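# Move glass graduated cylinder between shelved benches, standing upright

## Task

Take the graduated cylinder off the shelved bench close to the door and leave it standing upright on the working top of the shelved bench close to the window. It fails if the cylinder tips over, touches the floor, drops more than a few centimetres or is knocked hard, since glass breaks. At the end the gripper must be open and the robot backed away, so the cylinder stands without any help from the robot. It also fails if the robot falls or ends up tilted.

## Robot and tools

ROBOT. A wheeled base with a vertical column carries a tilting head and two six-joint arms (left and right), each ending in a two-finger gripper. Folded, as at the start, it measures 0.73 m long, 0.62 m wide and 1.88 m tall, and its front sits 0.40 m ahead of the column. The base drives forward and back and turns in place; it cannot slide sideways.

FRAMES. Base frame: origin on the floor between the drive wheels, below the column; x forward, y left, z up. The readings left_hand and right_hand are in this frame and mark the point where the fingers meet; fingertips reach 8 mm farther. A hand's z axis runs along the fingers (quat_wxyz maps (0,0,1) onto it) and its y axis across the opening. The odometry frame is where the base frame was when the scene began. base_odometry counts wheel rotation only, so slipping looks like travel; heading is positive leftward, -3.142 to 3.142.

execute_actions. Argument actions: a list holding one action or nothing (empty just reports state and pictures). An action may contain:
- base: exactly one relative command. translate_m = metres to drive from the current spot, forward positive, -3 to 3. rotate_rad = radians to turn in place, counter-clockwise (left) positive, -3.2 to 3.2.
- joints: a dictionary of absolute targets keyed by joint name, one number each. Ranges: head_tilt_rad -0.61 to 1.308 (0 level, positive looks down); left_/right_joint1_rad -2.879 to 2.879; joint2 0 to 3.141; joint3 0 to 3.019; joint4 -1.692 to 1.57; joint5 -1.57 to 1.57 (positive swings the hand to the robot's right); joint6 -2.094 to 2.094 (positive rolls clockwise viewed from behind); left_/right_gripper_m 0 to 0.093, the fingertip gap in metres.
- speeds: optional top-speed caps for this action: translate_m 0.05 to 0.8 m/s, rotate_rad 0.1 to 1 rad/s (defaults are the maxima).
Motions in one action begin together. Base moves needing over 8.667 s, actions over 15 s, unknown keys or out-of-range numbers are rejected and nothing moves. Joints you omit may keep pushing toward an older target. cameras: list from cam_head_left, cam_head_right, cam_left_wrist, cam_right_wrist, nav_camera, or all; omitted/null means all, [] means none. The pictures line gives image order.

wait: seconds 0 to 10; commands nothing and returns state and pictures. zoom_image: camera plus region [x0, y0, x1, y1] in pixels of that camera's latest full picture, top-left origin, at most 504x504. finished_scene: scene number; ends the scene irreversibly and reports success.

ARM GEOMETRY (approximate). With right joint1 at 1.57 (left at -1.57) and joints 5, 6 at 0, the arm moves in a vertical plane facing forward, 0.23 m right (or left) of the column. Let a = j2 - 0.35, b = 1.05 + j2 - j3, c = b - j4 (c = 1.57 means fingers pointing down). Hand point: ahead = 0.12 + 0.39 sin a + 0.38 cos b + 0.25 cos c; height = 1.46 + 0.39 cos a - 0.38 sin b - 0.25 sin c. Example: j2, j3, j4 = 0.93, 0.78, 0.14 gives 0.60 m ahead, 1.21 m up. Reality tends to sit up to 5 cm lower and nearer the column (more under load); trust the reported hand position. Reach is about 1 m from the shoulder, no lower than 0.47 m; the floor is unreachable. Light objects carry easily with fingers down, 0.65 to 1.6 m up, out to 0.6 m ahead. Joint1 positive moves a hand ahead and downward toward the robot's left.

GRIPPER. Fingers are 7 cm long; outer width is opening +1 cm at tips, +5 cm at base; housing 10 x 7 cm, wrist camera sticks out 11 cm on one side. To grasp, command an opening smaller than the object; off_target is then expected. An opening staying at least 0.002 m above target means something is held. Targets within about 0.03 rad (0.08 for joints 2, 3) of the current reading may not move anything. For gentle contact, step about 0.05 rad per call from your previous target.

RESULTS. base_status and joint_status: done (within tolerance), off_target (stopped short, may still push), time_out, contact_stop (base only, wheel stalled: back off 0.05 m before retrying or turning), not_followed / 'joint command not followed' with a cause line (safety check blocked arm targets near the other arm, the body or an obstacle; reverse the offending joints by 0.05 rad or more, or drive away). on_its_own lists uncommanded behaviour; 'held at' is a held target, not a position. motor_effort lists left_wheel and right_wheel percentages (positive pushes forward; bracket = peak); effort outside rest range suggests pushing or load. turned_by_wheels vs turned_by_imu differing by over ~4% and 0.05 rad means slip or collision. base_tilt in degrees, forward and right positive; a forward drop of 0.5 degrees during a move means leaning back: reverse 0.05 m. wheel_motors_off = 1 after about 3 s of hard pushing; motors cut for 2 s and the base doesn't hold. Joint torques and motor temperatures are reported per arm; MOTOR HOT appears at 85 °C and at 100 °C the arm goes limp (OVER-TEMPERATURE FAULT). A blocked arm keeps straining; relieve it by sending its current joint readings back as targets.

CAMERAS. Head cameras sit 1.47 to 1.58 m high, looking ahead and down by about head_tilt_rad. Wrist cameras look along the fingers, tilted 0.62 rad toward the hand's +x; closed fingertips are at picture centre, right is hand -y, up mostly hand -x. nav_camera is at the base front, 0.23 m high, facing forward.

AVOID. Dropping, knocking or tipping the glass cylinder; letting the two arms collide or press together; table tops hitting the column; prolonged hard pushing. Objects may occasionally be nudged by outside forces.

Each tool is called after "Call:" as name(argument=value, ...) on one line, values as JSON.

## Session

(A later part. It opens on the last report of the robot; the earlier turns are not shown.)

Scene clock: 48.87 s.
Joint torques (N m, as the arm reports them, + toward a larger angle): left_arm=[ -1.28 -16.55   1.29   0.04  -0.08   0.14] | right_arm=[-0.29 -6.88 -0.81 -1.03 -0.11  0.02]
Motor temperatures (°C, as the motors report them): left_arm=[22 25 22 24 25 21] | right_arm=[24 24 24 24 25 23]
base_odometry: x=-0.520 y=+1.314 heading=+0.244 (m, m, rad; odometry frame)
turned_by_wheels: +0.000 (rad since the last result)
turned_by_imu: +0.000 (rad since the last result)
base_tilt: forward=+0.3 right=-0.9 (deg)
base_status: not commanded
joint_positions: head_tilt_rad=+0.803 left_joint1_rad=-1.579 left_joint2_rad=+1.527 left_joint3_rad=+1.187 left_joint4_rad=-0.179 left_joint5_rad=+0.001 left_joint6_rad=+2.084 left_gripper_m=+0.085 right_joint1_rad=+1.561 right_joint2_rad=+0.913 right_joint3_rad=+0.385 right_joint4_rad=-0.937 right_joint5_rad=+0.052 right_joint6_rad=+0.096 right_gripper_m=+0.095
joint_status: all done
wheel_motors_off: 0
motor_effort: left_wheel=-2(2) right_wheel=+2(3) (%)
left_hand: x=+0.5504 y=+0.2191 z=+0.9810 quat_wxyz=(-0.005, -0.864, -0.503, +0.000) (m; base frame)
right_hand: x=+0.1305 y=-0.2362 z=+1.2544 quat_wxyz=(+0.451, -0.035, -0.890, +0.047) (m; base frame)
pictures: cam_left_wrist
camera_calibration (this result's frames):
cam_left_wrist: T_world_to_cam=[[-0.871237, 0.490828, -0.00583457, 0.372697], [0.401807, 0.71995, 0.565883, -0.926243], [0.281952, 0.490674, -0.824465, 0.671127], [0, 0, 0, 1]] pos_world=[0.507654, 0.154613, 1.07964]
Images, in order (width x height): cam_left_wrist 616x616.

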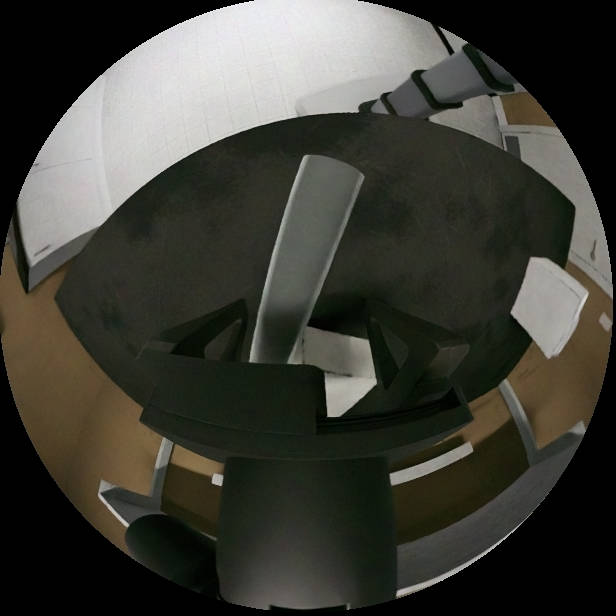

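Call:
execute_actions(actions=[{"joints":{"left_joint2_rad":1.62,"left_joint3_rad":1.235,"left_joint4_rad":-0.135}}], cameras=["cam_left_wrist"])

Scene clock: 49.93 s.
Joint torques (N m, as the arm reports them, + toward a larger angle): left_arm=[ -2.38 -17.28   0.61  -0.07  -0.09   0.18] | right_arm=[-0.27 -6.59 -0.75 -1.03 -0.11  0.02]
Motor temperatures (°C, as the motors report them): left_arm=[22 25 22 24 25 21] | right_arm=[24 24 24 24 25 23]
base_odometry: x=-0.520 y=+1.314 heading=+0.244 (m, m, rad; odometry frame)
turned_by_wheels: +0.000 (rad since the last result)
turned_by_imu: +0.000 (rad since the last result)
base_tilt: forward=+0.3 right=-0.8 (deg)
base_status: not commanded
joint_positions: head_tilt_rad=+0.803 left_joint1_rad=-1.579 left_joint2_rad=+1.613 left_joint3_rad=+1.236 left_joint4_rad=-0.143 left_joint5_rad=+0.001 left_joint6_rad=+2.084 left_gripper_m=+0.085 right_joint1_rad=+1.561 right_joint2_rad=+0.913 right_joint3_rad=+0.385 right_joint4_rad=-0.937 right_joint5_rad=+0.052 right_joint6_rad=+0.096 right_gripper_m=+0.095
joint_status: all done
wheel_motors_off: 0
motor_effort: left_wheel=-2(2) right_wheel=+3(3) (%)
left_hand: x=+0.5474 y=+0.2189 z=+0.9476 quat_wxyz=(-0.004, -0.864, -0.503, +0.001) (m; base frame)
right_hand: x=+0.1305 y=-0.2362 z=+1.2544 quat_wxyz=(+0.451, -0.035, -0.890, +0.047) (m; base frame)
pictures: cam_left_wrist
camera_calibration (this result's frames):
cam_left_wrist: T_world_to_cam=[[-0.871239, 0.490835, -0.00483526, 0.369045], [0.40246, 0.719944, 0.565426, -0.905916], [0.281012, 0.490675, -0.824785, 0.645389], [0, 0, 0, 1]] pos_world=[0.50476, 0.154392, 1.04632]
Images, in order (width x height): cam_left_wrist 616x616.

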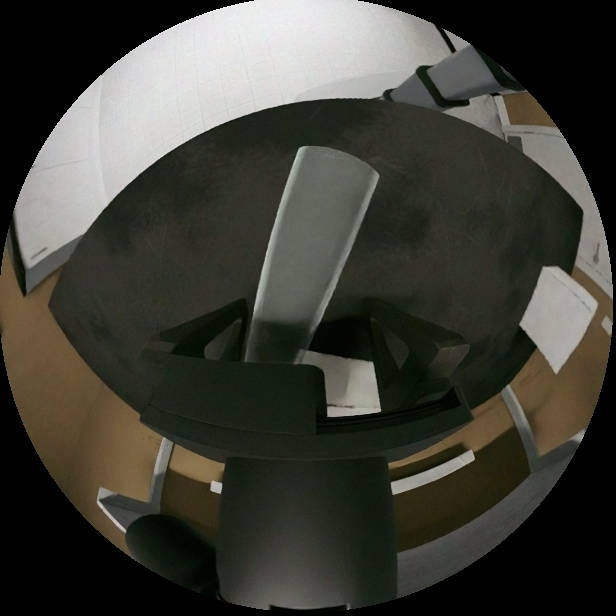

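Call:
execute_actions(actions=[{"joints":{"left_gripper_m":0.0}}], cameras=["cam_left_wrist","cam_head_right"])

Scene clock: 50.97 s.
Joint torques (N m, as the arm reports them, + toward a larger angle): left_arm=[ -1.84 -17.     0.9   -0.04  -0.09   0.18] | right_arm=[-0.28 -6.8  -0.79 -1.07 -0.11  0.02]
Motor temperatures (°C, as the motors report them): left_arm=[22 25 22 24 25 21] | right_arm=[24 24 24 24 25 23]
base_odometry: x=-0.520 y=+1.314 heading=+0.244 (m, m, rad; odometry frame)
turned_by_wheels: +0.000 (rad since the last result)
turned_by_imu: +0.000 (rad since the last result)
base_tilt: forward=+0.3 right=-0.9 (deg)
base_status: not commanded
joint_positions: head_tilt_rad=+0.803 left_joint1_rad=-1.579 left_joint2_rad=+1.613 left_joint3_rad=+1.235 left_joint4_rad=-0.142 left_joint5_rad=+0.001 left_joint6_rad=+2.077 left_gripper_m=+0.043 right_joint1_rad=+1.561 right_joint2_rad=+0.913 right_joint3_rad=+0.385 right_joint4_rad=-0.937 right_joint5_rad=+0.052 right_joint6_rad=+0.096 right_gripper_m=+0.095
joint_status: left_gripper_m off_target (ended at +0.043, target +0.000)
wheel_motors_off: 0
motor_effort: left_wheel=-3(3) right_wheel=+3(3) (%)
left_hand: x=+0.5473 y=+0.2187 z=+0.9476 quat_wxyz=(-0.004, -0.863, -0.506, +0.000) (m; base frame)
right_hand: x=+0.1305 y=-0.2362 z=+1.2544 quat_wxyz=(+0.451, -0.035, -0.890, +0.047) (m; base frame)
pictures: cam_head_right, cam_left_wrist
camera_calibration (this result's frames):
cam_head_right: T_world_to_cam=[[0.0508583, -0.997671, -0.0454644, 0.0136328], [-0.757932, -0.00891267, -0.652273, 1.04596], [0.650348, 0.0676324, -0.756619, 1.04908], [0, 0, 0, 1]] pos_world=[0.109806, -0.0480286, 1.47663]
cam_left_wrist: T_world_to_cam=[[-0.874496, 0.485, -0.00559126, 0.372876], [0.397021, 0.722388, 0.566154, -0.904046], [0.278624, 0.49288, -0.824281, 0.645766], [0, 0, 0, 1]] pos_world=[0.505077, 0.153942, 1.04621]
Images, in order (width x height): cam_head_right 504x504, cam_left_wrist 616x616.

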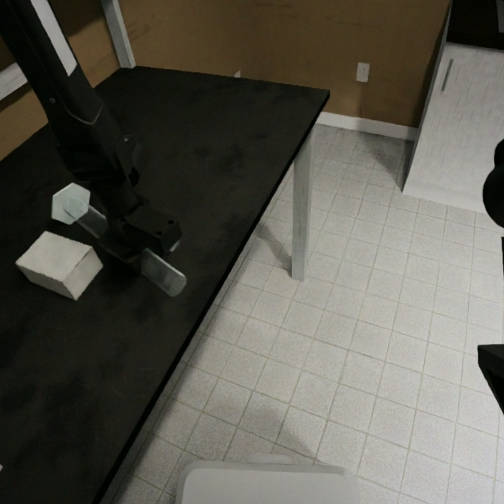

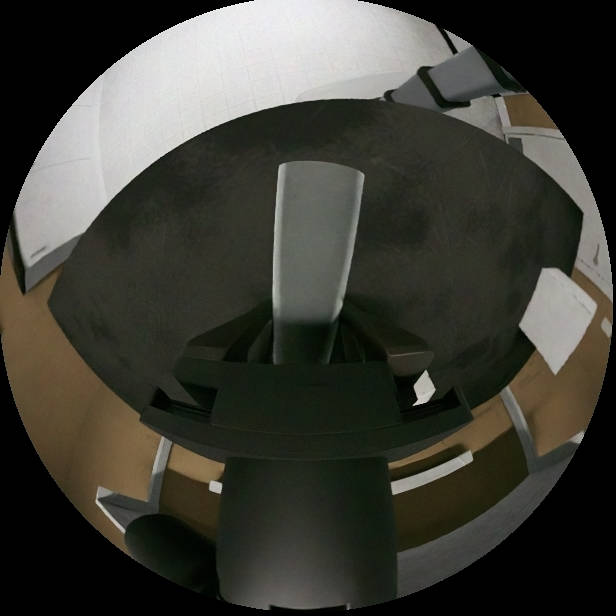

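Call:
execute_actions(actions=[{"joints":{"left_joint2_rad":1.35,"left_joint3_rad":1.09,"left_joint4_rad":-0.26}}], cameras=[])

Call:
execute_actions(actions=[{"base":{"rotate_rad":-1.815},"speeds":{"rotate_rad":0.6}}], cameras=[])

Call:
execute_actions(actions=[{"base":{"translate_m":2.2},"joints":{"left_joint2_rad":1.45,"left_joint3_rad":1.2,"left_joint4_rad":1.3,"left_joint6_rad":0,"head_tilt_rad":0.5}}], cameras=["cam_head_left","cam_head_right"])

Scene clock: 53.30 s.
Joint torques (N m, as the arm reports them, + toward a larger angle): left_arm=[ -0.82 -17.29   1.93  -0.1   -0.26   0.18] | right_arm=[-0.25 -6.85 -0.73 -1.06 -0.12  0.02]
Motor temperatures (°C, as the motors report them): left_arm=[22 25 22 24 25 21] | right_arm=[24 24 24 24 25 23]
base_odometry: x=-0.520 y=+1.314 heading=+0.244 (m, m, rad; odometry frame)
turned_by_wheels: +0.000 (rad since the last result)
turned_by_imu: +0.000 (rad since the last result)
base_tilt: forward=+0.3 right=-0.9 (deg)
base_status: not commanded
joint_positions: head_tilt_rad=+0.803 left_joint1_rad=-1.579 left_joint2_rad=+1.348 left_joint3_rad=+1.088 left_joint4_rad=-0.262 left_joint5_rad=+0.005 left_joint6_rad=+2.079 left_gripper_m=+0.042 right_joint1_rad=+1.561 right_joint2_rad=+0.913 right_joint3_rad=+0.385 right_joint4_rad=-0.937 right_joint5_rad=+0.052 right_joint6_rad=+0.096 right_gripper_m=+0.095
joint_status: all done
wheel_motors_off: 0
motor_effort: left_wheel=-3(3) right_wheel=+3(4) (%)
left_hand: x=+0.5482 y=+0.2188 z=+1.0490 quat_wxyz=(-0.006, -0.863, -0.505, +0.002) (m; base frame)
right_hand: x=+0.1305 y=-0.2362 z=+1.2544 quat_wxyz=(+0.451, -0.035, -0.890, +0.047) (m; base frame)
pictures: none
No camera images: the call's "cameras" was empty. Leave "cameras" out to get every camera's image.

Scene clock: 57.23 s.
Joint torques (N m, as the arm reports them, + toward a larger angle): left_arm=[ -0.82 -17.21   1.91  -0.16  -0.27   0.09] | right_arm=[-0.19 -6.8  -0.84 -1.02 -0.13  0.02]
Motor temperatures (°C, as the motors report them): left_arm=[22 25 22 24 25 21] | right_arm=[24 24 24 24 25 23]
base_odometry: x=-0.520 y=+1.314 heading=-1.570 (m, m, rad; odometry frame)
turned_by_wheels: -1.814 (rad since the last result)
turned_by_imu: -1.623 (rad since the last result)
base_tilt: forward=+0.3 right=-0.9 (deg)
base_status: done
joint_positions: head_tilt_rad=+0.803 left_joint1_rad=-1.579 left_joint2_rad=+1.349 left_joint3_rad=+1.091 left_joint4_rad=-0.262 left_joint5_rad=+0.005 left_joint6_rad=+2.082 left_gripper_m=+0.042 right_joint1_rad=+1.561 right_joint2_rad=+0.912 right_joint3_rad=+0.387 right_joint4_rad=-0.938 right_joint5_rad=+0.053 right_joint6_rad=+0.097 right_gripper_m=+0.095
joint_status: not commanded
wheel_motors_off: 0
motor_effort: left_wheel=+3(83) right_wheel=-1(66) (%)
left_hand: x=+0.5493 y=+0.2189 z=+1.0489 quat_wxyz=(-0.006, -0.864, -0.503, +0.001) (m; base frame)
right_hand: x=+0.1311 y=-0.2365 z=+1.2544 quat_wxyz=(+0.451, -0.035, -0.891, +0.048) (m; base frame)
pictures: none
No camera images: the call's "cameras" was empty. Leave "cameras" out to get every camera's image.

Scene clock: 61.97 s.
Joint torques (N m, as the arm reports them, + toward a larger angle): left_arm=[ -1.35 -21.9    5.7    2.52  -0.21   0.03] | right_arm=[-0.2  -6.99 -0.79 -1.01 -0.13  0.02]
Motor temperatures (°C, as the motors report them): left_arm=[22 26 23 24 25 21] | right_arm=[24 24 24 24 25 23]
base_odometry: x=-0.519 y=-0.887 heading=-1.571 (m, m, rad; odometry frame)
turned_by_wheels: -0.001 (rad since the last result)
turned_by_imu: +0.007 (rad since the last result)
base_tilt: forward=+0.3 right=-0.9 (deg)
base_status: done
joint_positions: head_tilt_rad=+0.518 left_joint1_rad=-1.579 left_joint2_rad=+1.472 left_joint3_rad=+1.169 left_joint4_rad=+1.264 left_joint5_rad=+0.002 left_joint6_rad=+0.011 left_gripper_m=+0.042 right_joint1_rad=+1.561 right_joint2_rad=+0.912 right_joint3_rad=+0.386 right_joint4_rad=-0.938 right_joint5_rad=+0.053 right_joint6_rad=+0.097 right_gripper_m=+0.095
joint_status: all done
wheel_motors_off: 0
motor_effort: left_wheel=+0(65) right_wheel=+1(52) (%)
left_hand: x=+0.7998 y=+0.2197 z=+1.2276 quat_wxyz=(-0.676, -0.004, -0.737, +0.001) (m; base frame)
right_hand: x=+0.1307 y=-0.2365 z=+1.2545 quat_wxyz=(+0.451, -0.035, -0.890, +0.048) (m; base frame)
pictures: cam_head_left, cam_head_right
camera_calibration (this result's frames):
cam_head_left: T_world_to_cam=[[0.080221, -0.995686, -0.0466245, 0.119933], [-0.539414, -0.00403036, -0.842031, 1.32968], [0.838211, 0.0926985, -0.53741, 0.708536], [0, 0, 0, 1]] pos_world=[0.113726, 0.059094, 1.506]
cam_head_right: T_world_to_cam=[[0.0616076, -0.997671, -0.029293, -0.0118086], [-0.543445, -0.00891267, -0.839397, 1.32341], [0.837181, 0.0676324, -0.542728, 0.71035], [0, 0, 0, 1]] pos_world=[0.125238, -0.0480286, 1.49605]
Images, in order (width x height): cam_head_left 504x504, cam_head_right 504x504.

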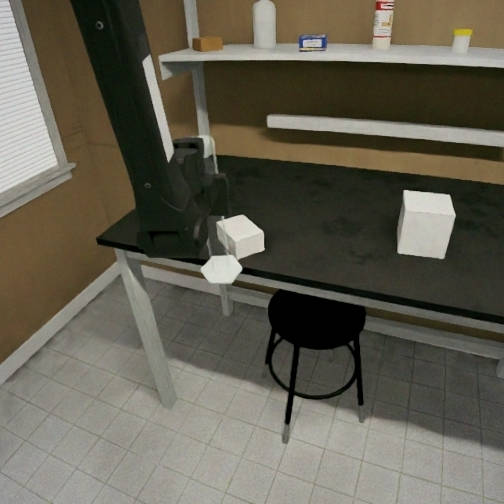

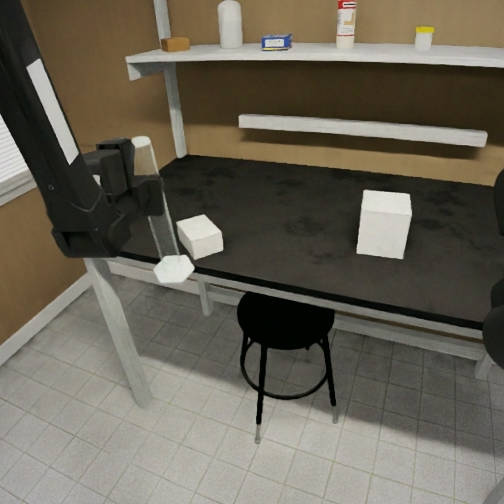

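Call:
execute_actions(actions=[{"base":{"rotate_rad":-0.3},"joints":{"left_joint4_rad":1.4}}], cameras=[])

Call:
execute_actions(actions=[{"base":{"translate_m":0.3},"joints":{"head_tilt_rad":0.6}}], cameras=["cam_head_left","cam_head_right"])

Scene clock: 63.93 s.
Joint torques (N m, as the arm reports them, + toward a larger angle): left_arm=[ -1.64 -21.32   5.55   2.5   -0.15  -0.02] | right_arm=[-0.23 -6.76 -0.75 -0.99 -0.13  0.02]
Motor temperatures (°C, as the motors report them): left_arm=[22 26 23 24 25 21] | right_arm=[24 24 24 24 25 23]
base_odometry: x=-0.519 y=-0.887 heading=-1.870 (m, m, rad; odometry frame)
turned_by_wheels: -0.299 (rad since the last result)
turned_by_imu: -0.295 (rad since the last result)
base_tilt: forward=+0.3 right=-0.9 (deg)
base_status: done
joint_positions: head_tilt_rad=+0.518 left_joint1_rad=-1.578 left_joint2_rad=+1.472 left_joint3_rad=+1.169 left_joint4_rad=+1.365 left_joint5_rad=+0.000 left_joint6_rad=+0.011 left_gripper_m=+0.042 right_joint1_rad=+1.561 right_joint2_rad=+0.912 right_joint3_rad=+0.386 right_joint4_rad=-0.938 right_joint5_rad=+0.053 right_joint6_rad=+0.097 right_gripper_m=+0.095
joint_status: all done
wheel_motors_off: 0
motor_effort: left_wheel=+0(48) right_wheel=-2(45) (%)
left_hand: x=+0.8007 y=+0.2207 z=+1.2523 quat_wxyz=(-0.712, -0.003, -0.702, +0.000) (m; base frame)
right_hand: x=+0.1307 y=-0.2365 z=+1.2545 quat_wxyz=(+0.451, -0.035, -0.890, +0.048) (m; base frame)
pictures: none
No camera images: the call's "cameras" was empty. Leave "cameras" out to get every camera's image.

Scene clock: 66.00 s.
Joint torques (N m, as the arm reports them, + toward a larger angle): left_arm=[ -1.28 -20.79   5.46   2.36  -0.14   0.04] | right_arm=[-0.22 -6.93 -0.98 -1.02 -0.13  0.02]
Motor temperatures (°C, as the motors report them): left_arm=[22 26 23 24 25 21] | right_arm=[24 24 24 24 25 23]
base_odometry: x=-0.608 y=-1.173 heading=-1.871 (m, m, rad; odometry frame)
turned_by_wheels: -0.001 (rad since the last result)
turned_by_imu: +0.000 (rad since the last result)
base_tilt: forward=+0.3 right=-0.9 (deg)
base_status: done
joint_positions: head_tilt_rad=+0.604 left_joint1_rad=-1.578 left_joint2_rad=+1.472 left_joint3_rad=+1.172 left_joint4_rad=+1.365 left_joint5_rad=+0.000 left_joint6_rad=+0.011 left_gripper_m=+0.042 right_joint1_rad=+1.561 right_joint2_rad=+0.912 right_joint3_rad=+0.388 right_joint4_rad=-0.938 right_joint5_rad=+0.053 right_joint6_rad=+0.097 right_gripper_m=+0.095
joint_status: all done
wheel_motors_off: 0
motor_effort: left_wheel=-1(58) right_wheel=+2(51) (%)
left_hand: x=+0.8021 y=+0.2207 z=+1.2539 quat_wxyz=(-0.714, -0.003, -0.700, +0.000) (m; base frame)
right_hand: x=+0.1319 y=-0.2365 z=+1.2541 quat_wxyz=(+0.450, -0.035, -0.891, +0.048) (m; base frame)
pictures: cam_head_left, cam_head_right
camera_calibration (this result's frames):
cam_head_left: T_world_to_cam=[[0.0759103, -0.995686, -0.0533562, 0.130515], [-0.609886, -0.00403036, -0.792479, 1.2569], [0.788845, 0.0926985, -0.607561, 0.819036], [0, 0, 0, 1]] pos_world=[0.110563, 0.059094, 1.50064]
cam_head_right: T_world_to_cam=[[0.0588577, -0.997671, -0.0344868, -0.00367257], [-0.613676, -0.00891267, -0.789508, 1.25009], [0.787361, 0.0676324, -0.612771, 0.820706], [0, 0, 0, 1]] pos_world=[0.121175, -0.0480286, 1.48974]
Images, in order (width x height): cam_head_left 504x504, cam_head_right 504x504.

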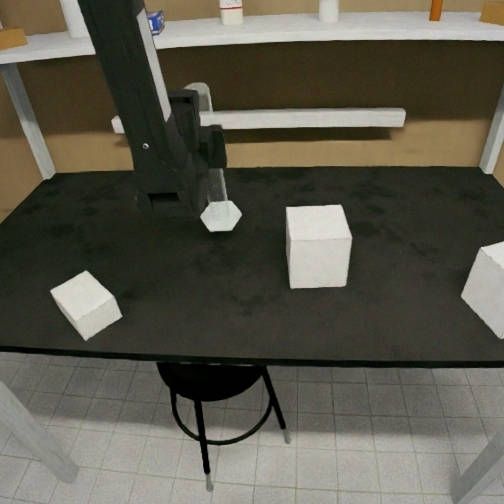

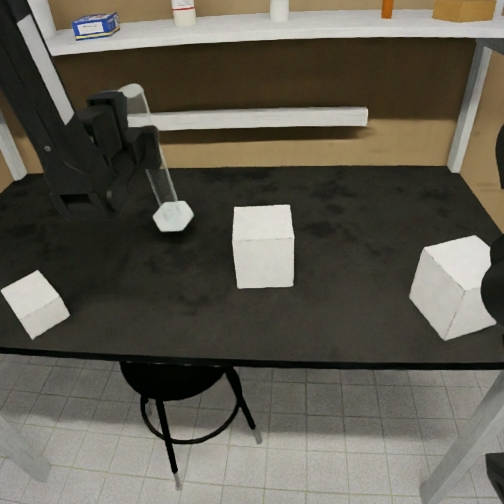

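Call:
execute_actions(actions=[{"joints":{"left_joint2_rad":1.55,"left_joint3_rad":1.3}}], cameras=[])

Call:
execute_actions(actions=[{"joints":{"left_joint2_rad":1.63,"left_joint3_rad":1.38}}], cameras=["cam_head_right"])

Scene clock: 67.17 s.
Joint torques (N m, as the arm reports them, + toward a larger angle): left_arm=[ -2.61 -20.67   5.11   2.25  -0.08   0.03] | right_arm=[-0.19 -6.84 -0.91 -1.   -0.14  0.02]
Motor temperatures (°C, as the motors report them): left_arm=[22 26 23 24 25 21] | right_arm=[24 24 24 24 25 23]
base_odometry: x=-0.608 y=-1.173 heading=-1.871 (m, m, rad; odometry frame)
turned_by_wheels: +0.000 (rad since the last result)
turned_by_imu: +0.000 (rad since the last result)
base_tilt: forward=+0.3 right=-0.9 (deg)
base_status: not commanded
joint_positions: head_tilt_rad=+0.604 left_joint1_rad=-1.578 left_joint2_rad=+1.555 left_joint3_rad=+1.275 left_joint4_rad=+1.365 left_joint5_rad=+0.000 left_joint6_rad=+0.011 left_gripper_m=+0.042 right_joint1_rad=+1.561 right_joint2_rad=+0.912 right_joint3_rad=+0.388 right_joint4_rad=-0.938 right_joint5_rad=+0.053 right_joint6_rad=+0.097 right_gripper_m=+0.095
joint_status: all done
wheel_motors_off: 0
motor_effort: left_wheel=-3(3) right_wheel=+3(3) (%)
left_hand: x=+0.8216 y=+0.2204 z=+1.2308 quat_wxyz=(-0.720, -0.003, -0.694, -0.001) (m; base frame)
right_hand: x=+0.1319 y=-0.2365 z=+1.2541 quat_wxyz=(+0.450, -0.035, -0.891, +0.048) (m; base frame)
pictures: none
No camera images: the call's "cameras" was empty. Leave "cameras" out to get every camera's image.

Scene clock: 67.93 s.
Joint torques (N m, as the arm reports them, + toward a larger angle): left_arm=[ -1.47 -21.08   5.69   2.26  -0.15  -0.01] | right_arm=[-0.22 -6.95 -1.01 -1.02 -0.13  0.02]
Motor temperatures (°C, as the motors report them): left_arm=[22 26 23 24 25 21] | right_arm=[24 24 24 24 25 23]
base_odometry: x=-0.608 y=-1.173 heading=-1.871 (m, m, rad; odometry frame)
turned_by_wheels: +0.000 (rad since the last result)
turned_by_imu: +0.000 (rad since the last result)
base_tilt: forward=+0.3 right=-0.9 (deg)
base_status: not commanded
joint_positions: head_tilt_rad=+0.604 left_joint1_rad=-1.578 left_joint2_rad=+1.638 left_joint3_rad=+1.352 left_joint4_rad=+1.365 left_joint5_rad=+0.000 left_joint6_rad=+0.011 left_gripper_m=+0.042 right_joint1_rad=+1.561 right_joint2_rad=+0.912 right_joint3_rad=+0.388 right_joint4_rad=-0.938 right_joint5_rad=+0.053 right_joint6_rad=+0.097 right_gripper_m=+0.095
joint_status: all done
wheel_motors_off: 0
motor_effort: left_wheel=-3(3) right_wheel=+3(3) (%)
left_hand: x=+0.8295 y=+0.2202 z=+1.1987 quat_wxyz=(-0.718, -0.003, -0.696, +0.000) (m; base frame)
right_hand: x=+0.1319 y=-0.2365 z=+1.2541 quat_wxyz=(+0.450, -0.035, -0.891, +0.048) (m; base frame)
pictures: cam_head_right
camera_calibration (this result's frames):
cam_head_right: T_world_to_cam=[[0.0588577, -0.997671, -0.0344868, -0.00367259], [-0.613675, -0.00891267, -0.789508, 1.25009], [0.787362, 0.0676324, -0.61277, 0.820706], [0, 0, 0, 1]] pos_world=[0.121175, -0.0480286, 1.48974]
Images, in order (width x height): cam_head_right 504x504.

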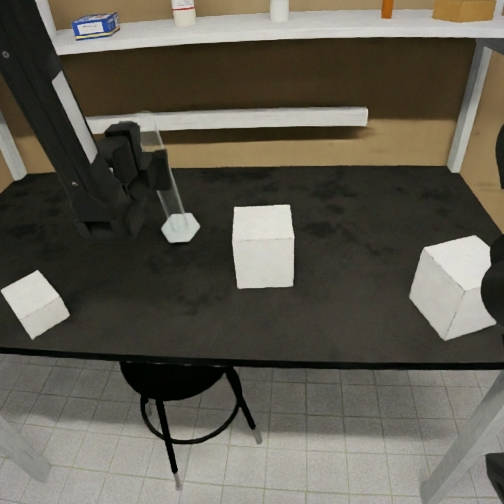

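Call:
execute_actions(actions=[{"joints":{"left_joint2_rad":1.71,"left_joint3_rad":1.44}}], cameras=[])

Call:
execute_actions(actions=[{"joints":{"left_joint2_rad":1.79,"left_joint3_rad":1.52}}], cameras=["cam_head_right"])

Scene clock: 69.00 s.
Joint torques (N m, as the arm reports them, + toward a larger angle): left_arm=[ -1.45 -20.7    5.46   1.85  -0.16   0.  ] | right_arm=[-0.17 -6.83 -0.92 -1.04 -0.13  0.02]
Motor temperatures (°C, as the motors report them): left_arm=[22 26 23 24 25 21] | right_arm=[24 24 24 24 25 23]
base_odometry: x=-0.608 y=-1.173 heading=-1.871 (m, m, rad; odometry frame)
turned_by_wheels: +0.000 (rad since the last result)
turned_by_imu: +0.000 (rad since the last result)
base_tilt: forward=+0.3 right=-0.9 (deg)
base_status: not commanded
joint_positions: head_tilt_rad=+0.604 left_joint1_rad=-1.578 left_joint2_rad=+1.698 left_joint3_rad=+1.415 left_joint4_rad=+1.379 left_joint5_rad=+0.001 left_joint6_rad=+0.011 left_gripper_m=+0.042 right_joint1_rad=+1.561 right_joint2_rad=+0.912 right_joint3_rad=+0.388 right_joint4_rad=-0.938 right_joint5_rad=+0.053 right_joint6_rad=+0.097 right_gripper_m=+0.095
joint_status: all done
wheel_motors_off: 0
motor_effort: left_wheel=-4(4) right_wheel=+3(4) (%)
left_hand: x=+0.8361 y=+0.2199 z=+1.1804 quat_wxyz=(-0.724, -0.003, -0.690, +0.000) (m; base frame)
right_hand: x=+0.1319 y=-0.2365 z=+1.2541 quat_wxyz=(+0.450, -0.035, -0.891, +0.048) (m; base frame)
pictures: none
No camera images: the call's "cameras" was empty. Leave "cameras" out to get every camera's image.

Scene clock: 69.67 s.
Joint torques (N m, as the arm reports them, + toward a larger angle): left_arm=[ -1.4  -18.2    4.79   1.59  -0.15   0.02] | right_arm=[-0.22 -6.87 -0.95 -1.04 -0.13  0.02]
Motor temperatures (°C, as the motors report them): left_arm=[22 26 23 24 25 21] | right_arm=[24 24 24 24 25 23]
base_odometry: x=-0.608 y=-1.173 heading=-1.871 (m, m, rad; odometry frame)
turned_by_wheels: +0.000 (rad since the last result)
turned_by_imu: +0.000 (rad since the last result)
base_tilt: forward=+0.3 right=-0.9 (deg)
base_status: not commanded
joint_positions: head_tilt_rad=+0.604 left_joint1_rad=-1.578 left_joint2_rad=+1.750 left_joint3_rad=+1.505 left_joint4_rad=+1.393 left_joint5_rad=+0.001 left_joint6_rad=+0.011 left_gripper_m=+0.042 right_joint1_rad=+1.561 right_joint2_rad=+0.912 right_joint3_rad=+0.388 right_joint4_rad=-0.938 right_joint5_rad=+0.053 right_joint6_rad=+0.097 right_gripper_m=+0.095
joint_status: all done
wheel_motors_off: 0
motor_effort: left_wheel=-3(3) right_wheel=+4(4) (%)
left_hand: x=+0.8531 y=+0.2198 z=+1.1776 quat_wxyz=(-0.742, -0.003, -0.671, +0.000) (m; base frame)
right_hand: x=+0.1319 y=-0.2365 z=+1.2541 quat_wxyz=(+0.450, -0.035, -0.891, +0.048) (m; base frame)
pictures: cam_head_right
camera_calibration (this result's frames):
cam_head_right: T_world_to_cam=[[0.0588577, -0.997671, -0.0344868, -0.00367259], [-0.613675, -0.00891267, -0.789508, 1.25009], [0.787362, 0.0676324, -0.61277, 0.820706], [0, 0, 0, 1]] pos_world=[0.121175, -0.0480286, 1.48974]
Images, in order (width x height): cam_head_right 504x504.

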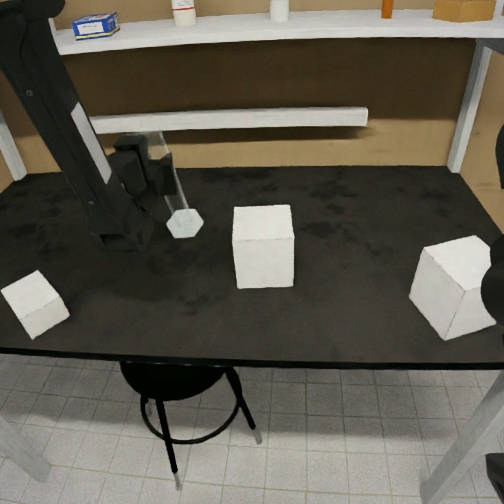

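Contact. Release and back away.

Call:
execute_actions(actions=[{"joints":{"left_gripper_m":0.09,"left_joint2_rad":1.75,"left_joint3_rad":1.505}}], cameras=[])

Call:
execute_actions(actions=[{"base":{"translate_m":-0.3},"speeds":{"translate_m":0.3}}], cameras=["cam_head_right"])

Scene clock: 70.73 s.
Joint torques (N m, as the arm reports them, + toward a larger angle): left_arm=[ -1.58 -22.24   3.89   1.37  -0.2    0.03] | right_arm=[-0.22 -6.84 -0.98 -1.01 -0.13  0.02]
Motor temperatures (°C, as the motors report them): left_arm=[22 26 23 24 25 21] | right_arm=[24 24 24 24 25 23]
base_odometry: x=-0.608 y=-1.173 heading=-1.871 (m, m, rad; odometry frame)
turned_by_wheels: +0.000 (rad since the last result)
turned_by_imu: +0.000 (rad since the last result)
base_tilt: forward=+0.3 right=-0.9 (deg)
base_status: not commanded
joint_positions: head_tilt_rad=+0.604 left_joint1_rad=-1.578 left_joint2_rad=+1.750 left_joint3_rad=+1.505 left_joint4_rad=+1.393 left_joint5_rad=+0.001 left_joint6_rad=+0.011 left_gripper_m=+0.090 right_joint1_rad=+1.561 right_joint2_rad=+0.912 right_joint3_rad=+0.388 right_joint4_rad=-0.938 right_joint5_rad=+0.053 right_joint6_rad=+0.097 right_gripper_m=+0.095
joint_status: all done
wheel_motors_off: 0
motor_effort: left_wheel=-3(3) right_wheel=+4(4) (%)
left_hand: x=+0.8531 y=+0.2198 z=+1.1776 quat_wxyz=(-0.742, -0.003, -0.671, +0.000) (m; base frame)
right_hand: x=+0.1319 y=-0.2365 z=+1.2541 quat_wxyz=(+0.450, -0.035, -0.891, +0.048) (m; base frame)
pictures: none
No camera images: the call's "cameras" was empty. Leave "cameras" out to get every camera's image.

Scene clock: 73.00 s.
Joint torques (N m, as the arm reports them, + toward a larger angle): left_arm=[ -1.35 -21.25   3.68   1.22  -0.17   0.06] | right_arm=[-0.2  -6.8  -0.67 -1.03 -0.13  0.02]
Motor temperatures (°C, as the motors report them): left_arm=[22 26 23 24 25 21] | right_arm=[24 24 24 24 25 23]
base_odometry: x=-0.519 y=-0.887 heading=-1.872 (m, m, rad; odometry frame)
turned_by_wheels: -0.001 (rad since the last result)
turned_by_imu: -0.002 (rad since the last result)
base_tilt: forward=+0.3 right=-0.9 (deg)
base_status: done
joint_positions: head_tilt_rad=+0.604 left_joint1_rad=-1.578 left_joint2_rad=+1.750 left_joint3_rad=+1.505 left_joint4_rad=+1.393 left_joint5_rad=+0.001 left_joint6_rad=+0.011 left_gripper_m=+0.090 right_joint1_rad=+1.561 right_joint2_rad=+0.912 right_joint3_rad=+0.384 right_joint4_rad=-0.938 right_joint5_rad=+0.053 right_joint6_rad=+0.097 right_gripper_m=+0.095
joint_status: not commanded
wheel_motors_off: 0
motor_effort: left_wheel=-3(43) right_wheel=+0(37) (%)
left_hand: x=+0.8531 y=+0.2198 z=+1.1776 quat_wxyz=(-0.742, -0.003, -0.671, +0.000) (m; base frame)
right_hand: x=+0.1299 y=-0.2365 z=+1.2548 quat_wxyz=(+0.452, -0.035, -0.890, +0.048) (m; base frame)
pictures: cam_head_right
camera_calibration (this result's frames):
cam_head_right: T_world_to_cam=[[0.0588509, -0.997671, -0.0344985, -0.00365433], [-0.613831, -0.00891267, -0.789387, 1.24991], [0.78724, 0.0676324, -0.612926, 0.820951], [0, 0, 0, 1]] pos_world=[0.121166, -0.0480286, 1.48972]
Images, in order (width x height): cam_head_right 504x504.

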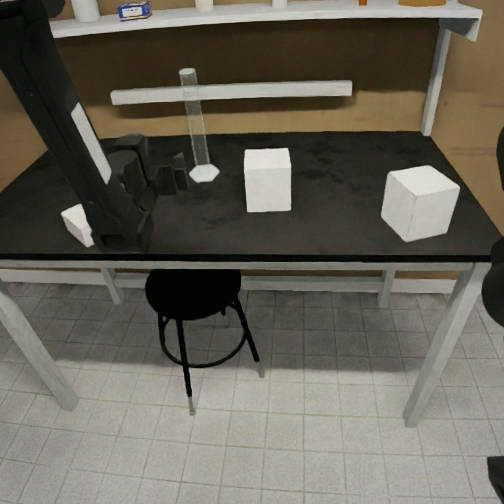

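Call:
finished_scene(scene=1)

The scene is finished: the task was done.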